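# Stand the carton upright with its arrows pointing up

## Task

Reorient the carton so the arrows printed on its sides point toward the ceiling, and leave it standing on the bench with no part overhanging the bench edge. Then release it and move the grippers away. It only counts if the carton stays that way on its own, without the robot holding it.

## Robot and tools

Robot: two arms, left_arm (the robot's own left, on the +y side) and right_arm. Each has a two-finger gripper. Image sides do not tell you which arm is which.

Frame: one shared scene frame. Origin on the floor (z = 0) under the centre of the robot's foot, +x forward (the way the robot faces), +y to the robot's left, +z up. Positions are in metres, orientations are quaternions written w first (qw, qx, qy, qz). The floor is the only surface whose height is known; judge the bench and carton from the images. Reported hand positions can be off, more at long reach, and arms often settle a centimetre or more off target, usually low.

Gripper axes: the fingers point along the gripper's +z and open and close along its y. end_effector_position is the spot between the finger pads, roughly 1 cm short of the fingertips.

A row is always 16 numbers, left_arm first: x, y, z, qw, qx, qy, qz, opening, then the same eight for right_arm. Both arms are in every row even if one stays still. x, y, z and the quaternion are an absolute pose (target position and orientation of end_effector_position) in the scene frame, not an offset. Opening runs from -1 (closed) to +1 (fully open, 0.094 m). An optional 12 more numbers, each 0 to 1, scale the stiffness of each joint: left_arm's six then right_arm's six, in Joint positions order (waist, shoulder, elbow, wrist pitch, wrist yaw, wrist roll); a scale stays until changed.

Tools:
- execute_actions(actions): a list of up to 15 actions; each action is a table of up to 15 rows, one row per 1/30 s step. A table shorter than 15 rows repeats its last row for the remaining steps. An empty list just reports state and images. An action is rejected for both arms if any target lies more than 0.6 m from that gripper's current position along any of the gripper's own axes; if the first action fails this, or any action is malformed, nothing in the call runs.
- move(target, speed, blocking): target is one 16-number row (same layout, absolute poses). Each gripper travels a straight line to its pose, both finishing together, over 0.5 to 10 s; longer paths are cut at 10 s. speed is in m/s, 0.002 to 0.5, default 0.25; turning is capped at twice that in rad/s. Openings are sent when the move starts. Paths ignore obstacles and the other arm. With blocking=false you get a result after 0.5 s while the arm keeps going; check it with wait(0), and call wait or stop before sending more rows or moves.
- wait(seconds): 0 to 10 s with arms holding their last command; returns early if a running move ends.
- stop(): brakes a running move; needs stopping distance, more when fast. Fingers keep moving.
- zoom_image(camera, region): camera is cam_head_left (672x504) or cam_head_right (672x504); region [x0, y0, x1, y1] in image pixels, top-left origin, at most 504 by 504.
- finished_scene(scene): ends the current scene (pass its number); irreversible. Only call it once the carton is upright, fully on the bench, released and the grippers are away.

Controller behaviour: each step the commanded pose is clipped to within 70 mm and 16 degrees of the measured pose, then joints are driven by damped inverse kinematics, favouring position over orientation. Distant poses need several actions; after an action the arm only continues up to its last clipped pose, so keep commanding the remainder. To hold an orientation, repeat the same quaternion in every row rather than copying the possibly drifted reported one. To keep an arm still, resend its whole last reported pose and desired opening each call. Elbows stop just short of straight. Joint ranges (rad): waist -2.880 to 2.880, shoulder 0 to 3.142, elbow 0 to 3.019, wrist pitch -1.693 to 1.571, wrist yaw -1.571 to 1.571, wrist roll -2.094 to 2.094.

Result lines: a state line 'left_arm: … | right_arm: …' with each gripper's position and quaternion; Hand target lines (the pose each arm is now driven toward); Joint positions (last value is measured opening in metres); grip_measured (opening on the command scale; each gripper may read up to about 1 mm off, consistently). execute_actions results list positions at some steps, with HELD marking steps where an arm's command was held back. 'pose unreachable' means the clearance check altered or blocked that arm's command. A move adds a 'move:' line: done, off_target, moving, held or fault, plus limits (paced = pose clipped; held = some steps blocked, after which the arm may jump faster than speed) and each gripper's distance from its pose. If only one arm is named, the other finished fine. FAULT lines mean an arm stopped; MOTOR HOT warns from 85 °C, and at 100 °C an OVER-TEMPERATURE FAULT makes that arm and gripper go limp and drop.

Gripping: to hold something, command an opening below grip_measured; about 0.03 below is firm, less is gentler. Pad force tops out near 50 to 62 N, lower for very thin parts, with a brief spike at first contact. Holding loads heats motors, even while idle, so don't hold longer than needed.

Avoid: knocking or pushing anything out of the work area, dropping or slamming the carton, fast impacts (faster moves and targets set deeper past contact press harder), and letting the arms collide or press on each other. Brief external tugs on held items or pushes on loose objects may happen. Smooth, short, low-effort motion is preferred.

Each tool is called after "Request:" as name(argument=value, ...), one argument or row to a line, values as JSON.

## Session

Request:
execute_actions(
  actions=[],
)

Scene clock: 0.00 s.
left_arm: end_effector_position=(+0.6164, +0.3187, +0.9367) grip_measured=-0.997 end_effector_quat_wxyz=(-0.068, +0.432, -0.882, -0.176) | right_arm: end_effector_position=(+0.4002, -0.1764, +0.9263) grip_measured=+1.000 end_effector_quat_wxyz=(-0.294, +0.171, +0.940, -0.020)
Joint positions: left_arm=[ 1.24   1.349  0.824  0.456 -0.696 -0.558  0.   ] | right_arm=[ 1.945  1.617  0.805 -0.008  0.404  0.318  0.094]
Joint velocities: left_arm=[-0.015 -0.005 -0.017  0.002 -0.007  0.007 -0.001] | right_arm=[-0.015 -0.015  0.007  0.002 -0.037  0.022  0.   ]
Hand target (left_arm): +0.612, +0.318, +0.937; +0.065, -0.430, +0.883, +0.177
Hand target (right_arm): +0.392, -0.176, +0.931; -0.301, +0.168, +0.938, -0.021
Joint stiffness scale: left_arm=[1. 1. 1. 1. 1. 1.] | right_arm=[1. 1. 1. 1. 1. 1.]

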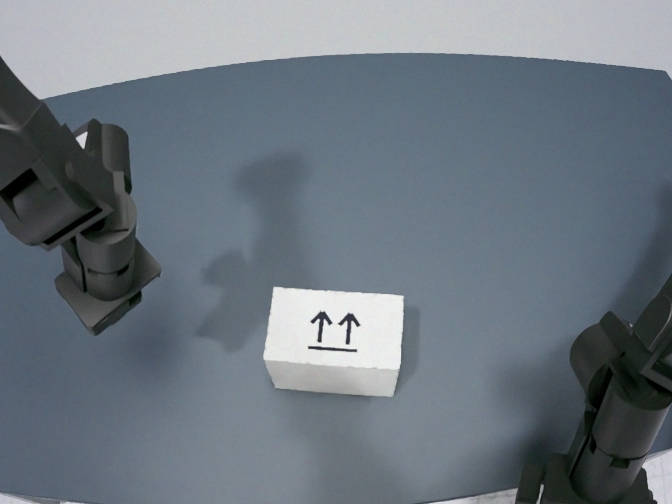

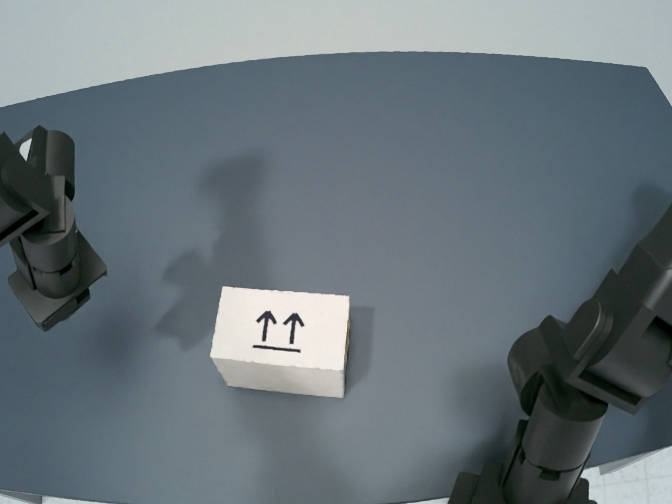

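Request:
move(
  target=[0.55,0.18,0.97,0,0.707,-0.707,0,1,0.5,-0.2,0.97,0,0,1,0,-1],
)

Scene clock: 5.07 s.
left_arm: end_effector_position=(+0.5658, +0.1950, +0.9668) grip_measured=+1.000 end_effector_quat_wxyz=(-0.019, +0.708, -0.706, -0.001) | right_arm: end_effector_position=(+0.5118, -0.2031, +0.9627) grip_measured=-0.979 end_effector_quat_wxyz=(-0.007, -0.008, -1.000, +0.006)
Joint positions: left_arm=[ 1.091  1.387  0.647  0.593 -0.493 -1.284  0.094] | right_arm=[ 1.987  1.469  0.562  0.748  0.418 -0.277  0.001]
Joint velocities: left_arm=[-0.015 -0.015 -0.017 -0.002  0.007 -0.007  0.   ] | right_arm=[-0.005 -0.015 -0.012  0.002 -0.022  0.022 -0.001]
Hand target (left_arm): +0.551, +0.181, +0.969; -0.002, +0.705, -0.709, +0.001
Hand target (right_arm): +0.500, -0.200, +0.972; +0.001, -0.004, +1.000, -0.000
Off the commanded pose (left_arm): 0.022 m, 2 deg.
Off the commanded pose (right_arm): 0.014 m, 1 deg.
Joint stiffness scale: left_arm=[1. 1. 1. 1. 1. 1.] | right_arm=[1. 1. 1. 1. 1. 1.]
move: off_target (left_arm, right_arm)

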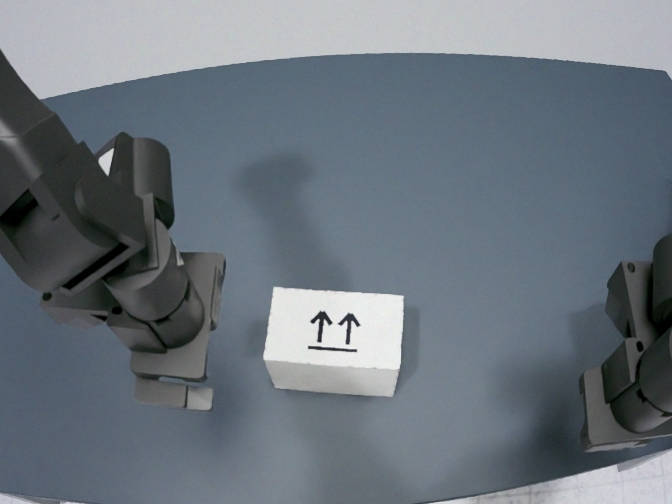

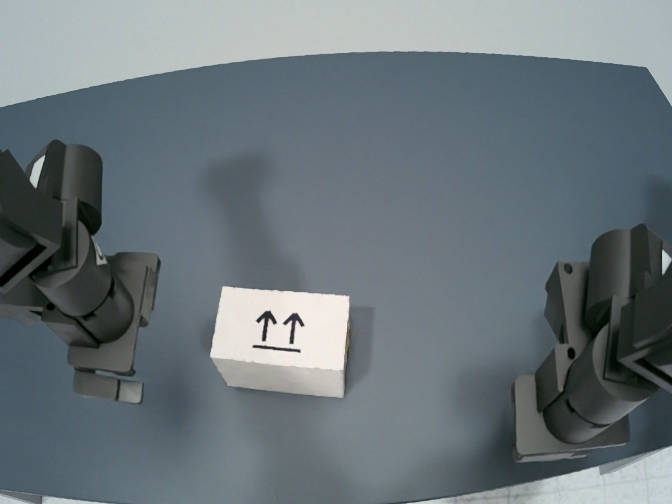

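Request:
move(
  target=[0.6,0.2,0.92,0.5,0.5,0.5,-0.5,0,0.6,-0.14,0.92,0.5,-0.5,0.5,0.5,0],
  speed=0.4,
)

Scene clock: 15.83 s.
left_arm: end_effector_position=(+0.6144, +0.1933, +0.9371) grip_measured=+0.003 end_effector_quat_wxyz=(+0.493, +0.236, +0.687, -0.479) | right_arm: end_effector_position=(+0.6016, -0.1492, +0.9265) grip_measured=-0.001 end_effector_quat_wxyz=(-0.489, +0.463, -0.595, -0.439)
Joint positions: left_arm=[1.537 1.891 1.097 1.551 1.424 0.209 0.047] | right_arm=[ 1.682  1.7    1.215 -0.259 -1.278 -2.083  0.047]
Joint velocities: left_arm=[-0.015 -0.005 -0.002 -0.002 -0.022  0.007  0.001] | right_arm=[-0.015  0.015 -0.017  0.022 -0.037 -0.022  0.001]
Hand target (left_arm): +0.612, +0.193, +0.938; +0.490, +0.233, +0.689, -0.481
Hand target (right_arm): +0.601, -0.144, +0.923; +0.496, -0.467, +0.588, +0.436
Off the commanded pose (left_arm): 0.023 m, 37 deg; orientation clipped at the last step of the last action.
Off the commanded pose (right_arm): 0.011 m, 14 deg.
Joint stiffness scale: left_arm=[1. 1. 1. 1. 1. 1.] | right_arm=[1. 1. 1. 1. 1. 1.]
joint sent to its limit (right arm) — the command would take joint 6 (wrist roll) past its lower limit, so that joint was sent only as far as its limit.
move: held (left_arm), off_target (right_arm); limits=paced,held; held on 32 of 130 steps (left_arm), including the last (left_arm)
pose unreachable (left arm): on one or more control steps of this call, first in action 0 (counted from 0), this arm could not follow its commanded pose, so it was not sent that pose on those steps. On the call's last step it was still not sent that pose. It may still have moved: this result reports where it is.
cause: the commanded pose would bring two parts of the arm too close to each other (its wrist (the part past joint 4) and its wrist camera, with joints 5 (wrist yaw) and 6 (wrist roll) between them).

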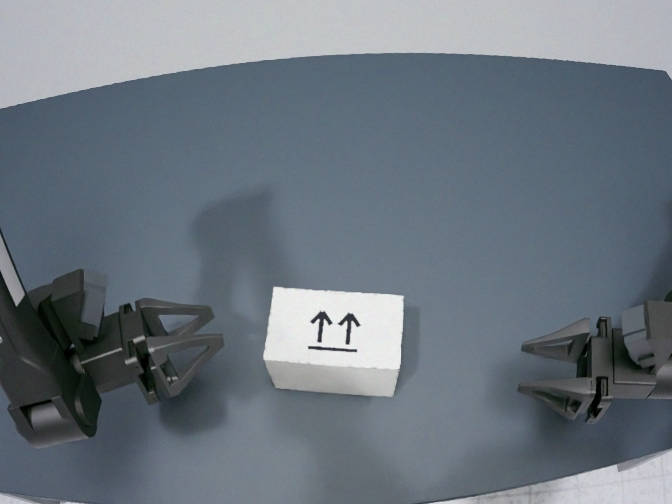

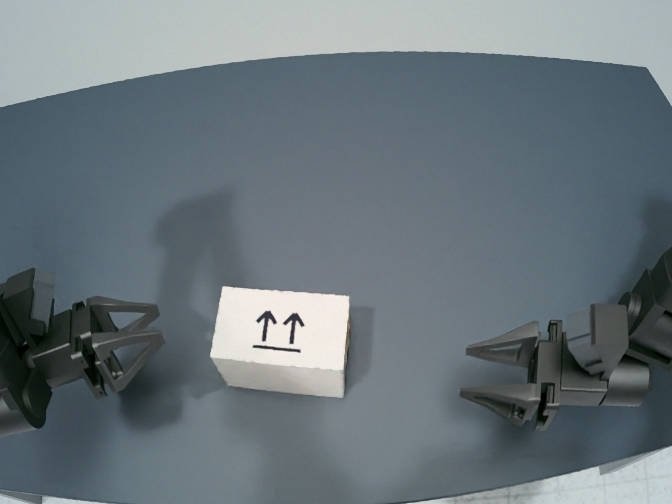

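Request:
move(
  target=[0.62,0.24,0.95,0,0.707,-0.707,0,0,0.64,-0.12,0.92,0,0,0.707,0.707,0],
  speed=0.5,
)

Request:
move(
  target=[0.685,0.2,0.86,0.5,0.5,-0.5,0.5,0,0.685,-0.08,0.86,-0.5,0.5,0.5,0.5,0],
  speed=0.4,
)

Scene clock: 27.47 s.
left_arm: end_effector_position=(+0.6048, +0.2456, +0.9459) grip_measured=+0.003 end_effector_quat_wxyz=(+0.004, +0.694, -0.720, -0.011) | right_arm: end_effector_position=(+0.6451, -0.1268, +0.9208) grip_measured=-0.001 end_effector_quat_wxyz=(-0.014, +0.007, -0.714, -0.700)
Joint positions: left_arm=[ 1.205  1.303  0.77   0.339 -0.377 -1.247  0.047] | right_arm=[ 1.748  1.799  1.562 -0.967 -1.201 -1.045  0.047]
Joint velocities: left_arm=[-0.015 -0.005 -0.012  0.007 -0.051 -0.037 -0.   ] | right_arm=[-0.015 -0.024  0.002 -0.007 -0.007  0.007 -0.001]
Hand target (left_arm): +0.613, +0.241, +0.952; +0.003, +0.698, -0.716, -0.004
Hand target (right_arm): +0.641, -0.120, +0.920; +0.002, +0.003, +0.708, +0.706
Off the commanded pose (left_arm): 0.017 m, 3 deg.
Off the commanded pose (right_arm): 0.009 m, 2 deg.
Joint stiffness scale: left_arm=[1. 1. 1. 1. 1. 1.] | right_arm=[1. 1. 1. 1. 1. 1.]
move: off_target (left_arm)

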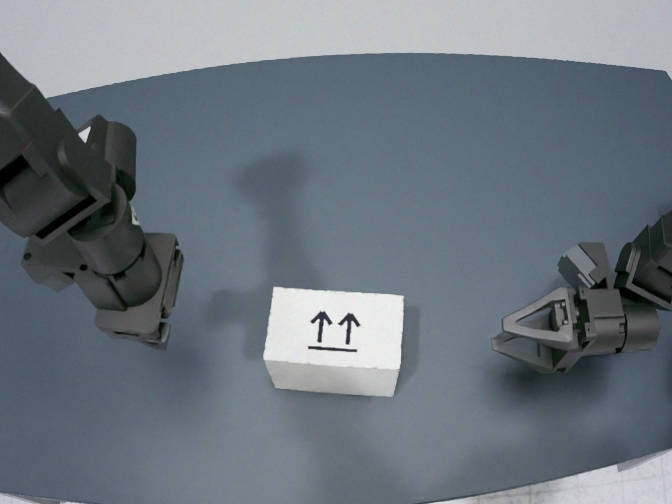

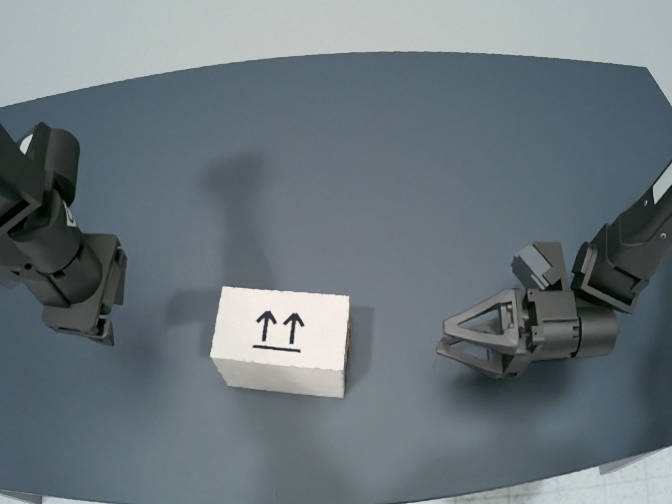

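Scene clock: 30.50 s.
left_arm: end_effector_position=(+0.7085, +0.1992, +0.8722) grip_measured=+0.003 end_effector_quat_wxyz=(+0.488, +0.489, -0.507, +0.516) | right_arm: end_effector_position=(+0.6911, -0.0881, +0.8604) grip_measured=-0.001 end_effector_quat_wxyz=(-0.494, +0.499, +0.503, +0.504)
Joint positions: left_arm=[ 1.485  2.018  2.1   -1.6    1.23  -0.186  0.047] | right_arm=[ 1.81   1.98   1.875 -1.    -1.179  0.657  0.047]
Joint velocities: left_arm=[-0.015  0.015 -0.002 -0.007 -0.022  0.081 -0.001] | right_arm=[-0.015 -0.015 -0.002  0.022 -0.022  0.007  0.   ]
Hand target (left_arm): +0.688, +0.200, +0.859; +0.498, +0.495, -0.500, +0.507
Hand target (right_arm): +0.686, -0.081, +0.861; +0.501, -0.500, -0.499, -0.500
Off the commanded pose (left_arm): 0.027 m, 3 deg.
Off the commanded pose (right_arm): 0.010 m, 1 deg.
Joint stiffness scale: left_arm=[1. 1. 1. 1. 1. 1.] | right_arm=[1. 1. 1. 1. 1. 1.]
move: off_target (left_arm)

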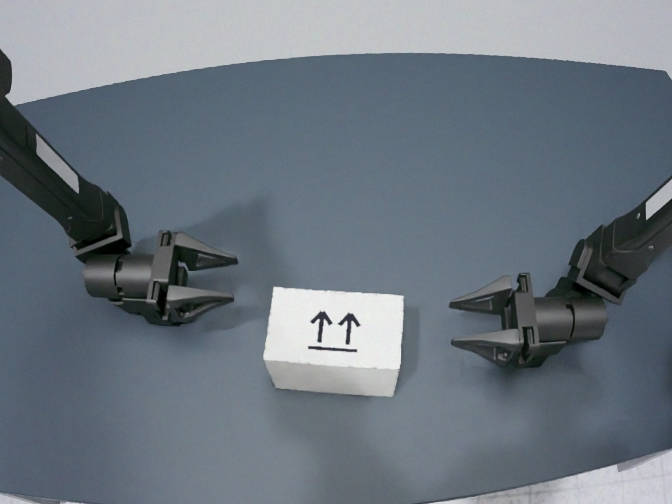

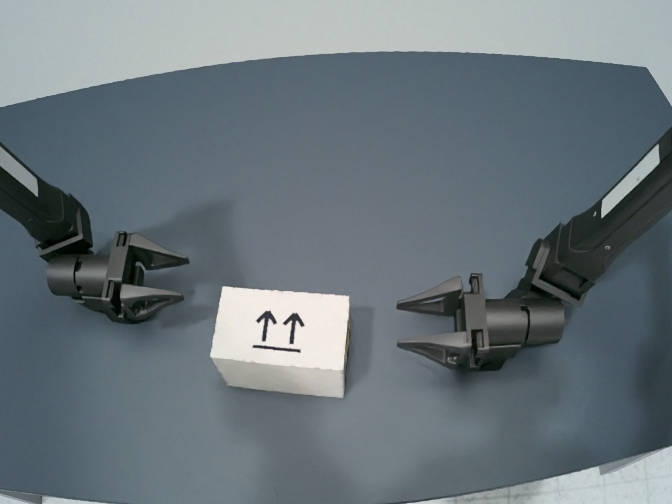

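Request:
move(
  target=[0.645,0.18,0.83,-0.271,-0.271,0.653,-0.653,0,0.67,-0.06,0.83,-0.271,0.271,0.653,0.653,0],
)

Scene clock: 37.40 s.
left_arm: end_effector_position=(+0.6770, +0.1865, +0.8505) grip_measured=+0.003 end_effector_quat_wxyz=(-0.254, -0.260, +0.660, -0.657) | right_arm: end_effector_position=(+0.6899, -0.0649, +0.8450) grip_measured=-0.001 end_effector_quat_wxyz=(+0.267, -0.271, -0.652, -0.656)
Joint positions: left_arm=[ 1.485  2.046  2.05  -1.48   1.223  0.556  0.047] | right_arm=[ 1.835  2.034  1.924 -0.95  -1.173 -0.07   0.047]
Joint velocities: left_arm=[ 0.005 -0.005  0.002 -0.012 -0.022 -0.051 -0.   ] | right_arm=[-0.005  0.015 -0.012  0.002  0.007 -0.037  0.   ]
Hand target (left_arm): +0.645, +0.181, +0.833; -0.271, -0.271, +0.653, -0.653
Hand target (right_arm): +0.670, -0.061, +0.831; -0.271, +0.271, +0.653, +0.653
Off the commanded pose (left_arm): 0.039 m, 3 deg.
Off the commanded pose (right_arm): 0.025 m, 1 deg.
Joint stiffness scale: left_arm=[1. 1. 1. 1. 1. 1.] | right_arm=[1. 1. 1. 1. 1. 1.]
move: off_target (left_arm, right_arm)

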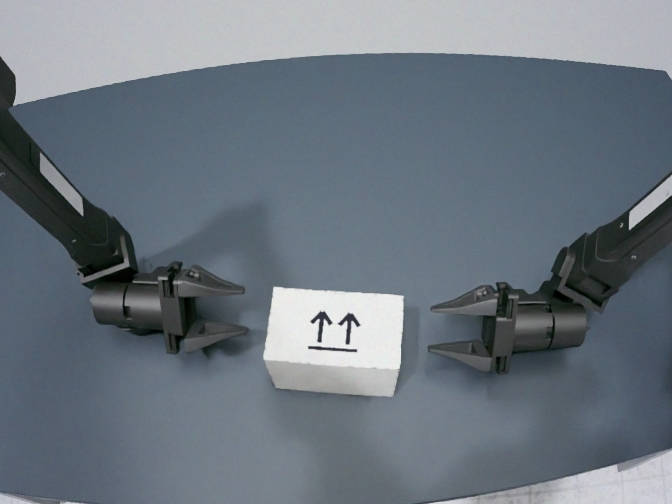

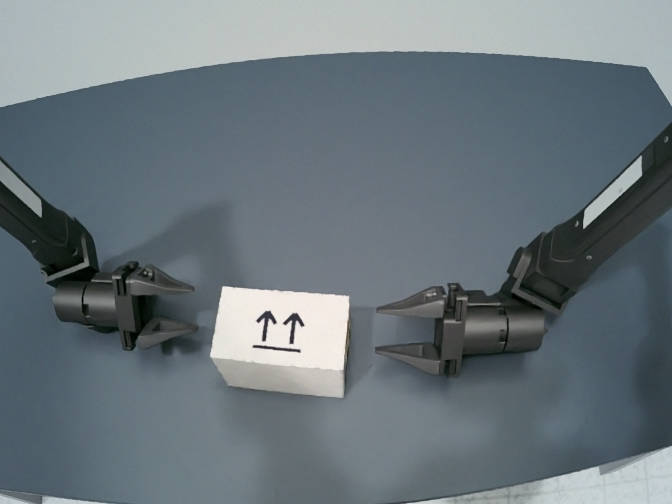

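Request:
move(
  target=[0.63,0.18,0.82,-0.123,-0.123,0.696,-0.696,-0.2,0.655,-0.06,0.82,-0.123,0.123,0.696,0.696,-0.2],
)

Scene clock: 43.27 s.
left_arm: end_effector_position=(+0.6768, +0.1864, +0.8506) grip_measured=-0.197 end_effector_quat_wxyz=(-0.099, -0.104, +0.701, -0.699) | right_arm: end_effector_position=(+0.6905, -0.0644, +0.8434) grip_measured=-0.198 end_effector_quat_wxyz=(+0.106, -0.113, -0.698, -0.699)
Joint positions: left_arm=[ 1.485  2.05   2.056 -1.49   1.223  1.019  0.038] | right_arm=[ 1.836  2.034  1.924 -0.936 -1.173 -0.526  0.038]
Joint velocities: left_arm=[ 0.005  0.005  0.007 -0.012  0.022 -0.037 -0.001] | right_arm=[-0.015 -0.005 -0.007 -0.007  0.007 -0.051 -0.   ]
Hand target (left_arm): +0.629, +0.181, +0.825; -0.123, -0.124, +0.696, -0.697
Hand target (right_arm): +0.655, -0.061, +0.822; -0.123, +0.124, +0.697, +0.696
Off the commanded pose (left_arm): 0.056 m, 4 deg.
Off the commanded pose (right_arm): 0.043 m, 2 deg.
Joint stiffness scale: left_arm=[1. 1. 1. 1. 1. 1.] | right_arm=[1. 1. 1. 1. 1. 1.]
move: off_target (left_arm, right_arm)

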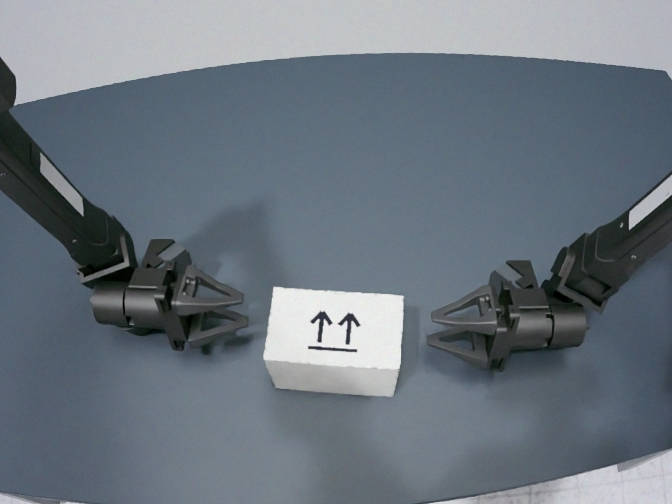

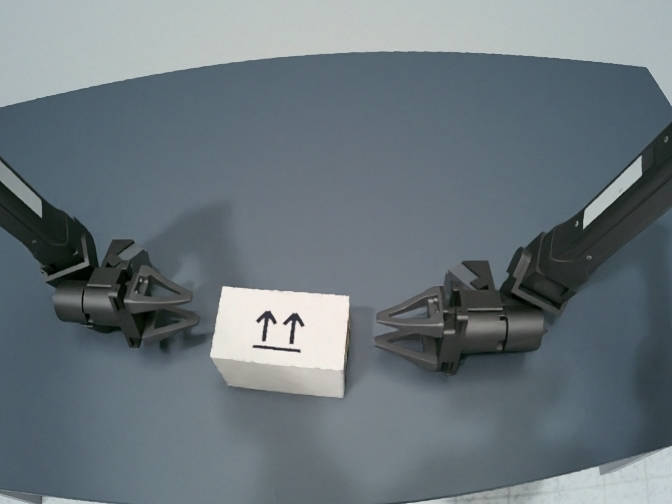

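Request:
move(
  target=[0.64,0.175,0.862,-0.271,-0.271,0.653,-0.653,0,0.665,-0.05,0.855,-0.271,0.271,0.653,0.653,0],
  speed=0.15,
)

Scene clock: 48.43 s.
left_arm: end_effector_position=(+0.6303, +0.1704, +0.8569) grip_measured=-0.003 end_effector_quat_wxyz=(-0.276, -0.275, +0.648, -0.655) | right_arm: end_effector_position=(+0.6635, -0.0539, +0.8488) grip_measured=-0.001 end_effector_quat_wxyz=(+0.268, -0.270, -0.655, -0.653)
Joint positions: left_arm=[ 1.485  2.033  1.904 -1.399  1.223  0.549  0.047] | right_arm=[ 1.841  2.018  1.827 -0.855 -1.163 -0.054  0.047]
Joint velocities: left_arm=[-0.005 -0.015 -0.007 -0.012 -0.095  0.007 -0.001] | right_arm=[-0.015 -0.024 -0.007  0.017  0.037  0.007  0.   ]
Hand target (left_arm): +0.640, +0.175, +0.863; -0.271, -0.271, +0.653, -0.653
Hand target (right_arm): +0.665, -0.050, +0.854; -0.271, +0.271, +0.653, +0.653
Off the commanded pose (left_arm): 0.012 m, 1 deg.
Off the commanded pose (right_arm): 0.008 m, 0 deg.
Joint stiffness scale: left_arm=[1. 1. 1. 1. 1. 1.] | right_arm=[1. 1. 1. 1. 1. 1.]
move: off_target (left_arm)

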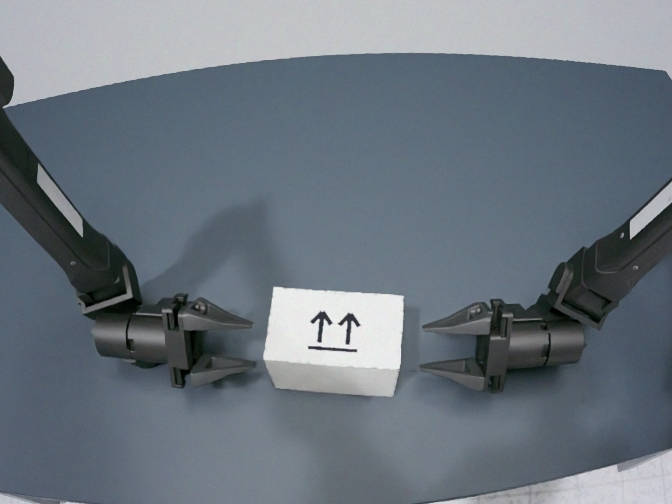

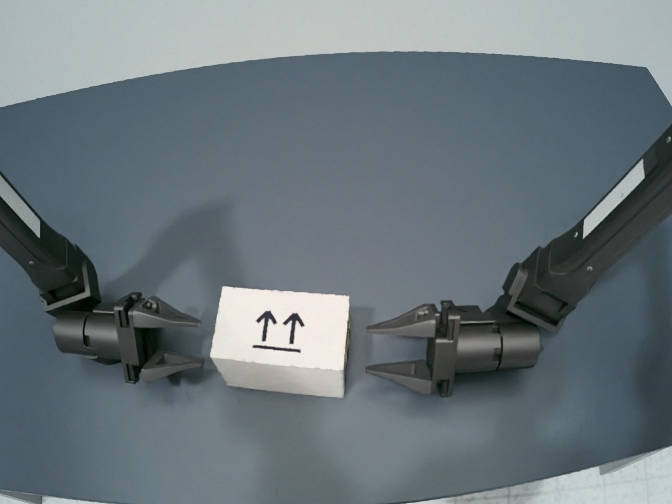

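Request:
move(
  target=[0.66,0.125,0.862,-0.271,-0.271,0.653,-0.653,0,0.69,-0.005,0.855,-0.271,0.271,0.653,0.653,0],
  speed=0.06,
)

Scene clock: 51.13 s.
left_arm: end_effector_position=(+0.6390, +0.1555, +0.8447) grip_measured=-0.003 end_effector_quat_wxyz=(-0.278, -0.292, +0.661, -0.633) | right_arm: end_effector_position=(+0.6823, -0.0301, +0.8481) grip_measured=-0.001 end_effector_quat_wxyz=(+0.276, -0.283, -0.656, -0.642)
Joint positions: left_arm=[ 1.459  2.001  1.855 -1.166  1.201  0.308  0.047] | right_arm=[ 1.883  2.016  1.839 -0.758 -1.126  0.093  0.047]
Joint velocities: left_arm=[-0.005 -0.015 -0.012  0.017  0.007 -0.022  0.001] | right_arm=[-0.015  0.005 -0.022 -0.012  0.022  0.022  0.001]
Hand target (left_arm): +0.659, +0.126, +0.861; -0.271, -0.271, +0.654, -0.652
Hand target (right_arm): +0.690, -0.006, +0.856; -0.271, +0.271, +0.652, +0.654
Off the commanded pose (left_arm): 0.041 m, 4 deg.
Off the commanded pose (right_arm): 0.027 m, 2 deg.
Joint stiffness scale: left_arm=[1. 1. 1. 1. 1. 1.] | right_arm=[1. 1. 1. 1. 1. 1.]
move: off_target (left_arm, right_arm)

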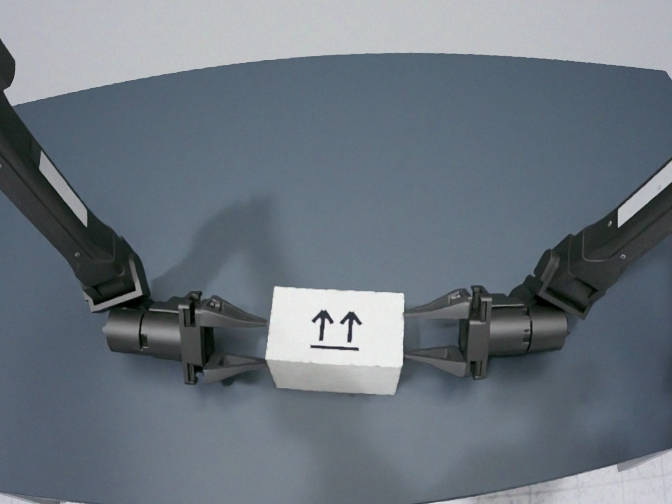

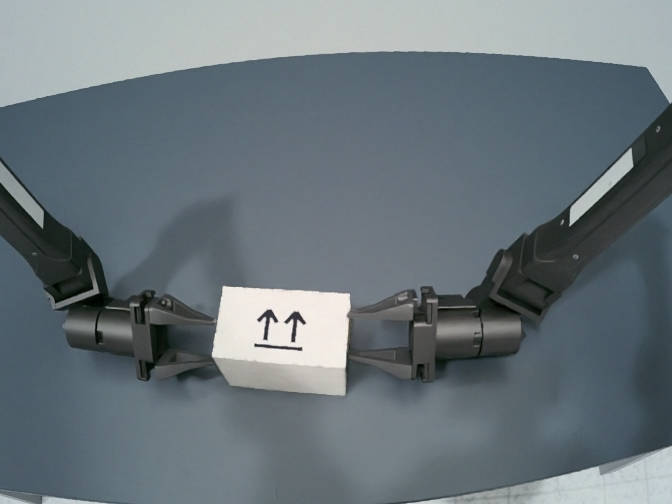

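Request:
execute_actions(
  actions=[
    [[0.66,0.175,0.865,-0.271,-0.271,0.653,-0.653,0,0.69,-0.03,0.855,-0.271,0.271,0.653,0.653,0]],
    [[0.68,0.17,0.865,-0.271,-0.271,0.653,-0.653,0,0.69,-0.03,0.855,-0.271,0.271,0.653,0.653,0]],
    [[0.68,0.15,0.865,-0.271,-0.271,0.653,-0.653,0,0.69,-0.025,0.855,-0.271,0.271,0.653,0.653,0]],
    [[0.68,0.125,0.865,-0.271,-0.271,0.653,-0.653,0,0.69,-0.005,0.855,-0.271,0.271,0.653,0.653,0]],
    [[0.68,0.125,0.885,-0.271,-0.271,0.653,-0.653,0,0.69,-0.005,0.875,-0.271,0.271,0.653,0.653,0]],
    [[0.68,0.125,0.905,-0.2,-0.2,0.678,-0.678,0,0.69,-0.005,0.895,-0.2,0.2,0.678,0.678,0]],
    [[0.68,0.125,0.915,-0.1,-0.1,0.7,-0.7,0,0.69,-0.005,0.905,-0.1,0.1,0.7,0.7,0]],
  ],
)

Scene clock: 59.40 s.
left_arm: end_effector_position=(+0.6687, +0.1520, +0.8968) grip_measured=-0.002 end_effector_quat_wxyz=(-0.103, -0.117, +0.716, -0.680) | right_arm: end_effector_position=(+0.6886, -0.0310, +0.8864) grip_measured=-0.001 end_effector_quat_wxyz=(+0.098, -0.115, -0.716, -0.681)
Joint positions: left_arm=[ 1.427  1.838  1.69  -1.055  1.196  0.711  0.047] | right_arm=[ 1.905  1.889  1.658 -0.603 -1.098 -0.319  0.047]
Joint velocities: left_arm=[-0.015 -0.015  0.051 -0.09  -0.007  0.051 -0.   ] | right_arm=[-0.005 -0.005 -0.002 -0.037 -0.007 -0.125 -0.   ]
Hand target (left_arm): +0.680, +0.126, +0.915; -0.099, -0.100, +0.701, -0.699
Hand target (right_arm): +0.690, -0.006, +0.905; -0.099, +0.101, +0.700, +0.700
Off the commanded pose (left_arm): 0.035 m, 4 deg.
Off the commanded pose (right_arm): 0.032 m, 3 deg.
Joint stiffness scale: left_arm=[1. 1. 1. 1. 1. 1.] | right_arm=[1. 1. 1. 1. 1. 1.]
Step readings (end_effector_position; steps 1 to 15: 1st action; 16 to 30: 2nd action; 31 to 45: 3rd action; 46 to 60: 4th action; 61 to 75: 5th action; 76 to 90: 6th action; 91 to 105: 7th action):
0: left_arm (+0.6390, +0.1555, +0.8447) | right_arm (+0.6824, -0.0301, +0.8481)
1: left_arm (+0.6404, +0.1571, +0.8469) | right_arm (+0.6828, -0.0308, +0.8487)
2: left_arm (+0.6416, +0.1579, +0.8517) | right_arm (+0.6833, -0.0310, +0.8496)
4: left_arm (+0.6459, +0.1602, +0.8580) | right_arm (+0.6843, -0.0315, +0.8507)
8: left_arm (+0.6552, +0.1640, +0.8626) | right_arm (+0.6855, -0.0319, +0.8512)
15: left_arm (+0.6596, +0.1659, +0.8658) | right_arm (+0.6853, -0.0319, +0.8515)
16: left_arm (+0.6614, +0.1665, +0.8656) | right_arm (+0.6853, -0.0319, +0.8515)
17: left_arm (+0.6636, +0.1672, +0.8649) | right_arm (+0.6853, -0.0319, +0.8516)
19: left_arm (+0.6701, +0.1694, +0.8635) | right_arm (+0.6853, -0.0319, +0.8516)
23: left_arm (+0.6786, +0.1722, +0.8618) | right_arm (+0.6852, -0.0319, +0.8517)
30: left_arm (+0.6788, +0.1722, +0.8618) | right_arm (+0.6852, -0.0319, +0.8517)
31: left_arm (+0.6777, +0.1710, +0.8609) | right_arm (+0.6852, -0.0319, +0.8517)
32: left_arm (+0.6773, +0.1701, +0.8594) | right_arm (+0.6853, -0.0317, +0.8518)
34: left_arm (+0.6748, +0.1664, +0.8578) | right_arm (+0.6853, -0.0315, +0.8519)
38: left_arm (+0.6715, +0.1588, +0.8588) | right_arm (+0.6853, -0.0315, +0.8519)
45: left_arm (+0.6720, +0.1561, +0.8587) | right_arm (+0.6853, -0.0315, +0.8518)
46: left_arm (+0.6713, +0.1550, +0.8573) | right_arm (+0.6857, -0.0306, +0.8510)
47: left_arm (+0.6714, +0.1547, +0.8557) | right_arm (+0.6860, -0.0303, +0.8499)
49: left_arm (+0.6717, +0.1548, +0.8539) | right_arm (+0.6871, -0.0303, +0.8482)
53: left_arm (+0.6721, +0.1548, +0.8527) | right_arm (+0.6878, -0.0304, +0.8475)
60: left_arm (+0.6721, +0.1548, +0.8519) | right_arm (+0.6879, -0.0304, +0.8474)
61: left_arm (+0.6713, +0.1547, +0.8530) | right_arm (+0.6870, -0.0302, +0.8480)
62: left_arm (+0.6692, +0.1545, +0.8558) | right_arm (+0.6854, -0.0303, +0.8492)
64: left_arm (+0.6652, +0.1538, +0.8619) | right_arm (+0.6840, -0.0310, +0.8535)
68: left_arm (+0.6652, +0.1533, +0.8659) | right_arm (+0.6882, -0.0315, +0.8581)
75: left_arm (+0.6683, +0.1542, +0.8662) | right_arm (+0.6910, -0.0307, +0.8599)
76: left_arm (+0.6673, +0.1540, +0.8672) | right_arm (+0.6898, -0.0304, +0.8608)
77: left_arm (+0.6647, +0.1535, +0.8704) | right_arm (+0.6878, -0.0309, +0.8635)
79: left_arm (+0.6611, +0.1527, +0.8787) | right_arm (+0.6838, -0.0314, +0.8704)
83: left_arm (+0.6646, +0.1524, +0.8854) | right_arm (+0.6864, -0.0313, +0.8765)
90: left_arm (+0.6695, +0.1527, +0.8881) | right_arm (+0.6896, -0.0310, +0.8781)
91: left_arm (+0.6686, +0.1524, +0.8879) | right_arm (+0.6888, -0.0308, +0.8780)
92: left_arm (+0.6675, +0.1521, +0.8887) | right_arm (+0.6882, -0.0310, +0.8789)
94: left_arm (+0.6651, +0.1516, +0.8925) | right_arm (+0.6864, -0.0317, +0.8823)
98: left_arm (+0.6667, +0.1513, +0.8954) | right_arm (+0.6885, -0.0314, +0.8855)
105: end_effector_position above

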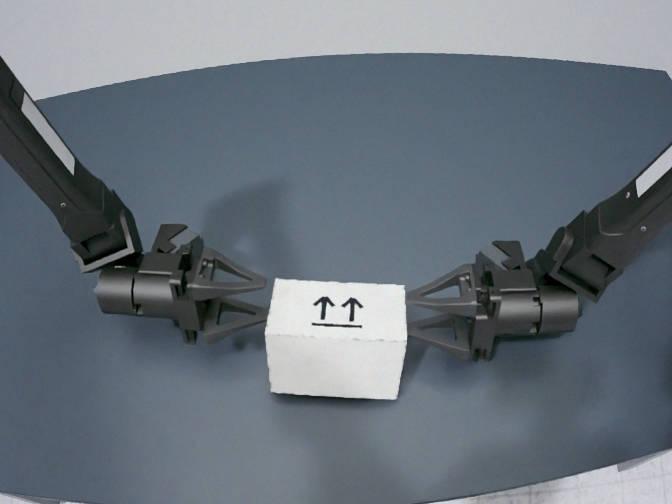

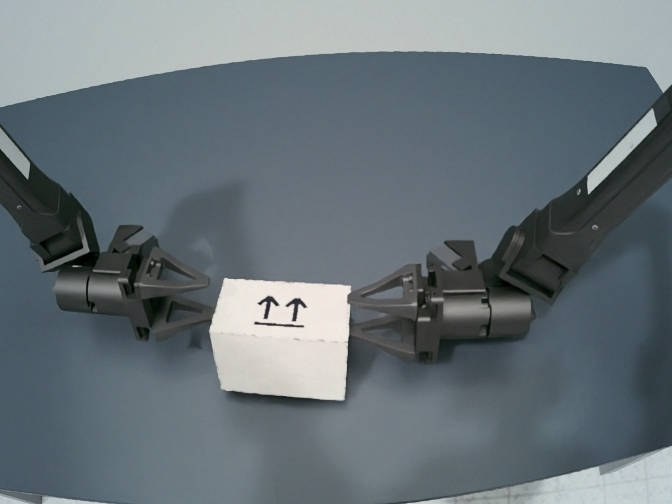

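Request:
execute_actions(
  actions=[
    [[0.68,0.125,0.89,-0.2,-0.2,0.678,-0.678,0,0.69,-0.005,0.88,-0.2,0.2,0.678,0.678,0]],
    [[0.68,0.13,0.868,-0.271,-0.271,0.653,-0.653,0,0.69,-0.01,0.858,-0.271,0.271,0.653,0.653,0]],
    [[0.68,0.19,0.87,-0.2,-0.2,0.678,-0.678,0,0.69,-0.07,0.86,-0.2,0.2,0.678,0.678,0]],
  ],
)

Request:
move(
  target=[0.69,0.185,0.84,0,0,0.866,-0.5,-1,0.71,-0.06,0.835,0,0,0.866,0.5,-1],
)

Scene clock: 69.77 s.
left_arm: end_effector_position=(+0.7028, +0.1963, +0.8828) grip_measured=-0.002 end_effector_quat_wxyz=(-0.191, -0.203, +0.685, -0.673) | right_arm: end_effector_position=(+0.6916, -0.0751, +0.8584) grip_measured=-0.001 end_effector_quat_wxyz=(+0.203, -0.213, -0.681, -0.670)
Joint positions: left_arm=[ 1.482  1.942  1.97  -1.454  1.223  0.686  0.047] | right_arm=[ 1.828  1.973  1.846 -0.903 -1.163 -0.229  0.047]
Joint velocities: left_arm=[ 0.005  0.044  0.129 -0.281  0.007  0.242  0.   ] | right_arm=[ 0.005 -0.005  0.071 -0.115  0.007 -0.242 -0.   ]
Hand target (left_arm): +0.681, +0.190, +0.872; -0.199, -0.202, +0.679, -0.677
Hand target (right_arm): +0.689, -0.070, +0.860; -0.199, +0.202, +0.679, +0.677
Off the commanded pose (left_arm): 0.027 m, 1 deg.
Off the commanded pose (right_arm): 0.006 m, 2 deg.
Joint stiffness scale: left_arm=[1. 1. 1. 1. 1. 1.] | right_arm=[1. 1. 1. 1. 1. 1.]
Step readings (end_effector_position; steps 1 to 15: 1st action; 16 to 30: 2nd action; 31 to 45: 3rd action):
0: left_arm (+0.6695, +0.1521, +0.8971) | right_arm (+0.6883, -0.0307, +0.8867)
1: left_arm (+0.6717, +0.1529, +0.8967) | right_arm (+0.6896, -0.0308, +0.8857)
2: left_arm (+0.6754, +0.1536, +0.8943) | right_arm (+0.6925, -0.0305, +0.8823)
4: left_arm (+0.6850, +0.1558, +0.8886) | right_arm (+0.6988, -0.0286, +0.8769)
8: left_arm (+0.6935, +0.1568, +0.8876) | right_arm (+0.7009, -0.0277, +0.8757)
15: left_arm (+0.6939, +0.1567, +0.8876) | right_arm (+0.6996, -0.0271, +0.8751)
16: left_arm (+0.6950, +0.1569, +0.8867) | right_arm (+0.7005, -0.0272, +0.8740)
17: left_arm (+0.6976, +0.1574, +0.8840) | right_arm (+0.7031, -0.0267, +0.8716)
19: left_arm (+0.7022, +0.1579, +0.8776) | right_arm (+0.7068, -0.0269, +0.8654)
23: left_arm (+0.7009, +0.1569, +0.8744) | right_arm (+0.7051, -0.0271, +0.8611)
30: left_arm (+0.7016, +0.1571, +0.8740) | right_arm (+0.7006, -0.0264, +0.8590)
31: left_arm (+0.7021, +0.1597, +0.8745) | right_arm (+0.6999, -0.0293, +0.8602)
32: left_arm (+0.7016, +0.1615, +0.8766) | right_arm (+0.6982, -0.0321, +0.8632)
34: left_arm (+0.6970, +0.1692, +0.8787) | right_arm (+0.6929, -0.0427, +0.8644)
38: left_arm (+0.6939, +0.1871, +0.8809) | right_arm (+0.6861, -0.0647, +0.8589)
45: end_effector_position above

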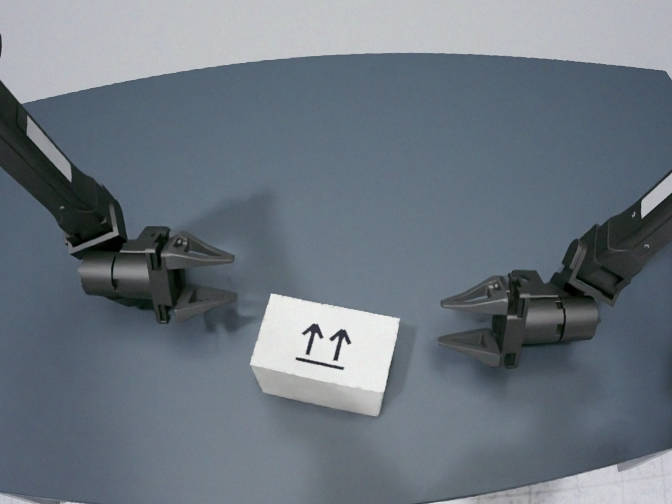

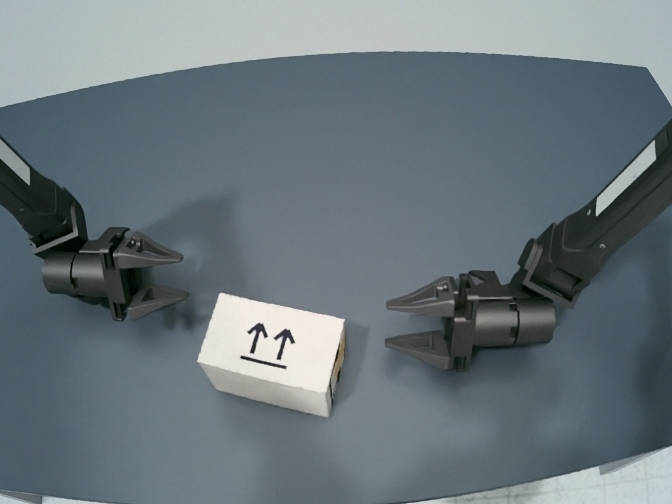

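Scene clock: 71.73 s.
left_arm: end_effector_position=(+0.6732, +0.1905, +0.8287) grip_measured=-0.994 end_effector_quat_wxyz=(-0.014, -0.009, +0.868, -0.496) | right_arm: end_effector_position=(+0.7102, -0.0617, +0.8311) grip_measured=-0.979 end_effector_quat_wxyz=(+0.008, -0.006, -0.865, -0.502)
Joint positions: left_arm=[ 1.444  1.731  1.513 -0.404  0.831  0.496  0.   ] | right_arm=[ 1.916  1.805  1.567 -0.275 -0.662 -0.348  0.001]
Joint velocities: left_arm=[-0.005 -0.005 -0.012  0.017 -0.051 -0.037  0.001] | right_arm=[-0.005 -0.005  0.002  0.007 -0.051 -0.022  0.   ]
Hand target (left_arm): +0.688, +0.186, +0.839; -0.002, -0.001, +0.868, -0.497
Hand target (right_arm): +0.711, -0.060, +0.835; -0.001, -0.003, +0.865, +0.502
Off the commanded pose (left_arm): 0.021 m, 2 deg.
Off the commanded pose (right_arm): 0.004 m, 1 deg.
Joint stiffness scale: left_arm=[1. 1. 1. 1. 1. 1.] | right_arm=[1. 1. 1. 1. 1. 1.]
move: off_target (left_arm)

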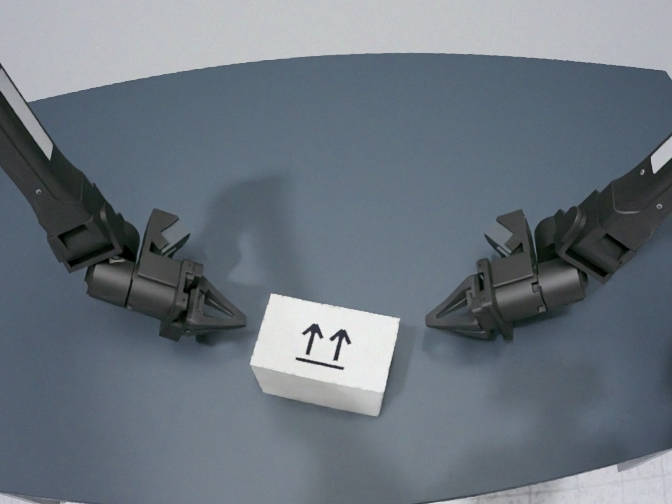

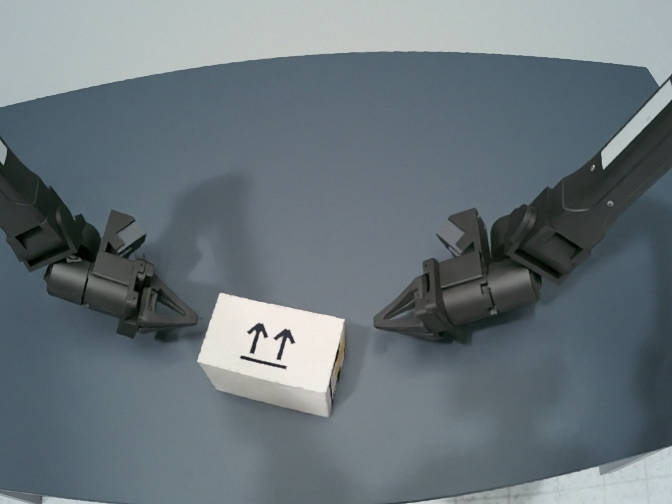

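Request:
move(
  target=[0.685,0.17,0.838,0,0,0.866,-0.5,-1,0.665,-0.04,0.833,0,0,0.866,0.5,-1],
  speed=0.12,
)

Request:
move(
  target=[0.68,0.135,0.838,0,0,0.866,-0.5,-1,0.672,0.003,0.833,0,0,0.866,0.5,-1],
  speed=0.05,
)

Scene clock: 75.43 s.
left_arm: end_effector_position=(+0.6774, +0.1745, +0.8313) grip_measured=-0.994 end_effector_quat_wxyz=(-0.005, -0.001, +0.867, -0.499) | right_arm: end_effector_position=(+0.6739, -0.0478, +0.8305) grip_measured=-0.979 end_effector_quat_wxyz=(-0.004, -0.001, -0.868, -0.497)
Joint positions: left_arm=[ 1.417  1.731  1.503 -0.371  0.819  0.492  0.   ] | right_arm=[ 1.921  1.816  1.467 -0.137 -0.652 -0.35   0.001]
Joint velocities: left_arm=[ 0.005  0.015 -0.007 -0.002 -0.051 -0.022  0.   ] | right_arm=[-0.015  0.005  0.012 -0.007  0.051  0.022  0.   ]
Hand target (left_arm): +0.685, +0.170, +0.838; +0.000, +0.000, +0.866, -0.500
Hand target (right_arm): +0.665, -0.039, +0.832; +0.000, -0.000, +0.866, +0.500
Off the commanded pose (left_arm): 0.011 m, 1 deg.
Off the commanded pose (right_arm): 0.012 m, 1 deg.
Joint stiffness scale: left_arm=[1. 1. 1. 1. 1. 1.] | right_arm=[1. 1. 1. 1. 1. 1.]
move: off_target (left_arm, right_arm)

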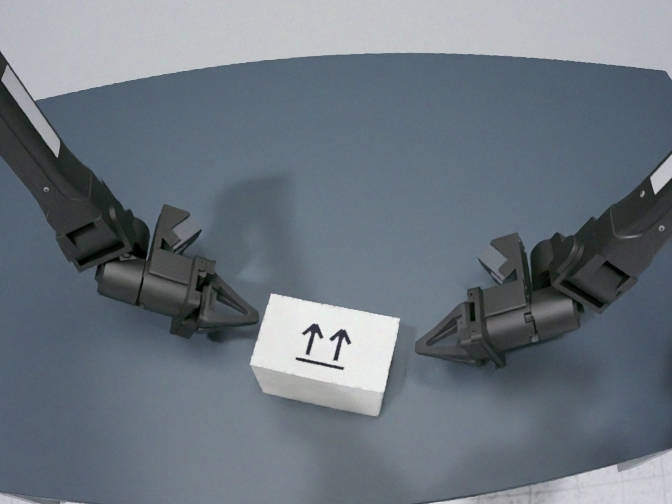

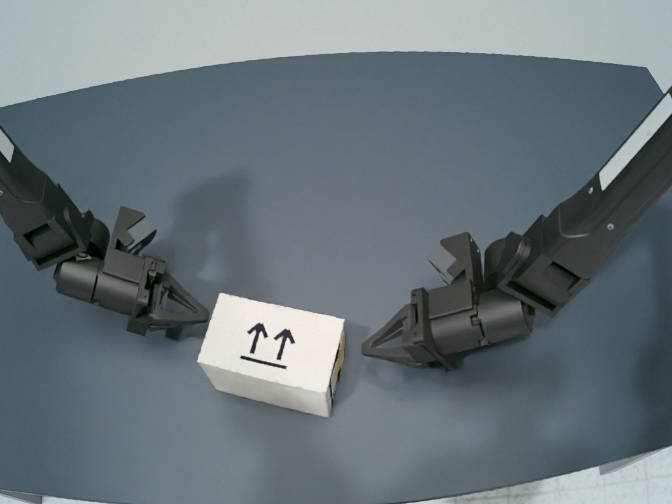

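Scene clock: 76.70 s.
left_arm: end_effector_position=(+0.6801, +0.1621, +0.8278) grip_measured=-0.995 end_effector_quat_wxyz=(+0.003, -0.000, +0.875, -0.484) | right_arm: end_effector_position=(+0.6752, -0.0230, +0.8285) grip_measured=-0.979 end_effector_quat_wxyz=(-0.002, +0.001, -0.873, -0.487)
Joint positions: left_arm=[ 1.392  1.731  1.482 -0.299  0.772  0.454  0.   ] | right_arm=[ 1.962  1.839  1.478 -0.109 -0.592 -0.326  0.001]
Joint velocities: left_arm=[-0.015  0.005 -0.007  0.002  0.007  0.037  0.001] | right_arm=[ 0.005  0.005 -0.002 -0.012 -0.037  0.022 -0.001]
Hand target (left_arm): +0.680, +0.136, +0.838; -0.000, +0.001, +0.866, -0.500
Hand target (right_arm): +0.672, +0.003, +0.833; -0.000, +0.001, +0.866, +0.500
Off the commanded pose (left_arm): 0.029 m, 2 deg.
Off the commanded pose (right_arm): 0.027 m, 2 deg.
Joint stiffness scale: left_arm=[1. 1. 1. 1. 1. 1.] | right_arm=[1. 1. 1. 1. 1. 1.]
move: off_target (left_arm, right_arm)

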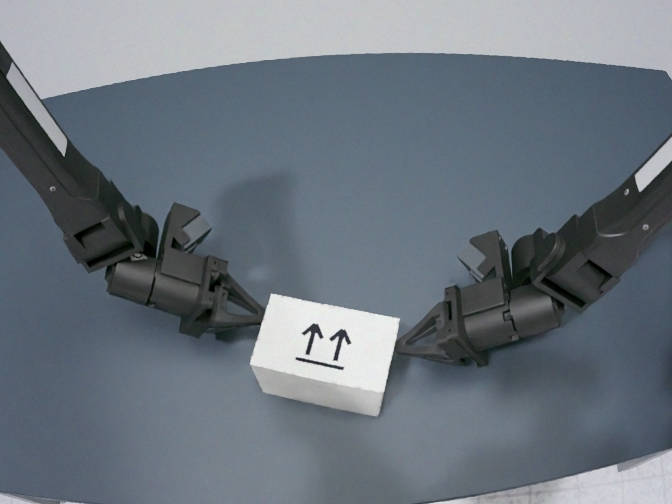

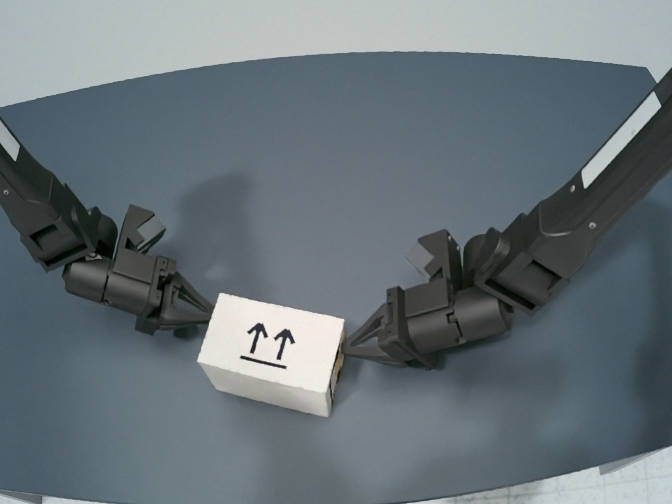

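Request:
execute_actions(
  actions=[
    [[0.675,0.132,0.858,0,0,0.866,-0.5,-1,0.667,0.006,0.853,0,0,0.866,0.5,-1]],
    [[0.66,0.129,0.875,0,0,0.866,-0.5,-1,0.652,0.003,0.87,0,0,0.866,0.5,-1]],
    [[0.64,0.125,0.887,0,0,0.866,-0.5,-1,0.632,-0.001,0.882,0,0,0.866,0.5,-1]],
    [[0.62,0.121,0.892,0,0,0.866,-0.5,-1,0.612,-0.005,0.887,0,0,0.866,0.5,-1]],
  ],
)

Scene clock: 81.27 s.
left_arm: end_effector_position=(+0.6259, +0.1541, +0.8731) grip_measured=-0.995 end_effector_quat_wxyz=(+0.007, +0.002, +0.882, -0.472) | right_arm: end_effector_position=(+0.6189, -0.0274, +0.8692) grip_measured=-0.980 end_effector_quat_wxyz=(-0.003, -0.002, -0.879, -0.477)
Joint positions: left_arm=[ 1.39   1.626  1.211 -0.108  0.748  0.444  0.   ] | right_arm=[ 1.961  1.757  1.226  0.074 -0.573 -0.315  0.001]
Joint velocities: left_arm=[-0.005  0.005 -0.007  0.002 -0.007 -0.066  0.   ] | right_arm=[-0.024  0.005  0.002 -0.012  0.051  0.007 -0.   ]
Hand target (left_arm): +0.620, +0.122, +0.892; -0.000, +0.001, +0.866, -0.500
Hand target (right_arm): +0.612, -0.005, +0.886; +0.000, +0.000, +0.866, +0.500
Off the commanded pose (left_arm): 0.039 m, 4 deg.
Off the commanded pose (right_arm): 0.029 m, 3 deg.
Joint stiffness scale: left_arm=[1. 1. 1. 1. 1. 1.] | right_arm=[1. 1. 1. 1. 1. 1.]
Step readings (end_effector_position; steps 1 to 15: 1st action; 16 to 30: 2nd action; 31 to 45: 3rd action; 46 to 60: 4th action):
0: left_arm (+0.6802, +0.1621, +0.8277) | right_arm (+0.6752, -0.0230, +0.8285)
1: left_arm (+0.6788, +0.1617, +0.8283) | right_arm (+0.6747, -0.0230, +0.8285)
2: left_arm (+0.6768, +0.1616, +0.8305) | right_arm (+0.6739, -0.0227, +0.8293)
4: left_arm (+0.6719, +0.1618, +0.8359) | right_arm (+0.6708, -0.0223, +0.8321)
8: left_arm (+0.6688, +0.1617, +0.8396) | right_arm (+0.6691, -0.0225, +0.8339)
15: left_arm (+0.6694, +0.1619, +0.8394) | right_arm (+0.6693, -0.0226, +0.8337)
16: left_arm (+0.6685, +0.1617, +0.8403) | right_arm (+0.6680, -0.0226, +0.8348)
17: left_arm (+0.6662, +0.1616, +0.8432) | right_arm (+0.6657, -0.0227, +0.8381)
19: left_arm (+0.6593, +0.1608, +0.8510) | right_arm (+0.6579, -0.0233, +0.8460)
23: left_arm (+0.6538, +0.1602, +0.8559) | right_arm (+0.6495, -0.0231, +0.8509)
30: left_arm (+0.6546, +0.1602, +0.8557) | right_arm (+0.6504, -0.0233, +0.8507)
31: left_arm (+0.6536, +0.1600, +0.8562) | right_arm (+0.6498, -0.0233, +0.8515)
32: left_arm (+0.6520, +0.1598, +0.8582) | right_arm (+0.6483, -0.0235, +0.8541)
34: left_arm (+0.6450, +0.1585, +0.8641) | right_arm (+0.6415, -0.0241, +0.8602)
38: left_arm (+0.6388, +0.1574, +0.8673) | right_arm (+0.6330, -0.0242, +0.8638)
45: left_arm (+0.6401, +0.1579, +0.8673) | right_arm (+0.6336, -0.0243, +0.8636)
46: left_arm (+0.6395, +0.1577, +0.8674) | right_arm (+0.6335, -0.0241, +0.8643)
47: left_arm (+0.6387, +0.1575, +0.8682) | right_arm (+0.6331, -0.0242, +0.8657)
49: left_arm (+0.6337, +0.1563, +0.8708) | right_arm (+0.6277, -0.0248, +0.8683)
53: left_arm (+0.6260, +0.1542, +0.8731) | right_arm (+0.6186, -0.0272, +0.8693)
60: end_effector_position above

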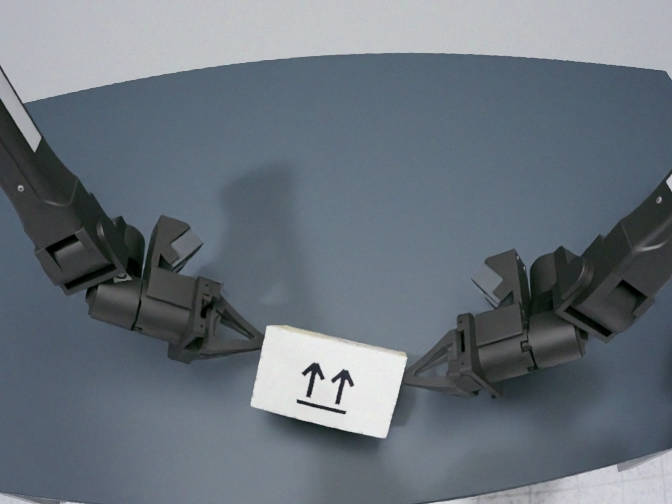

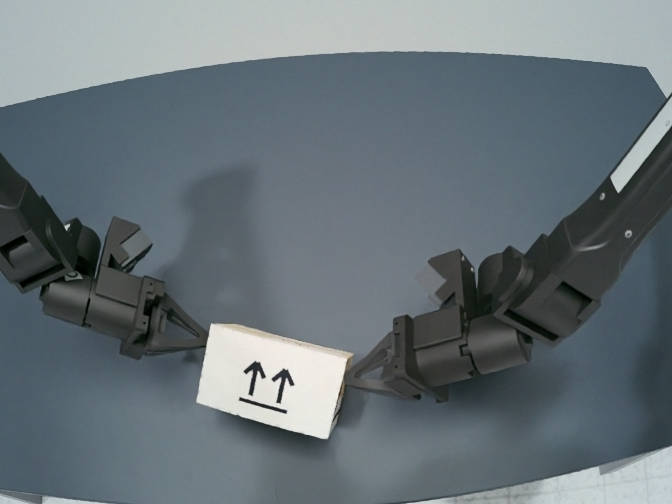

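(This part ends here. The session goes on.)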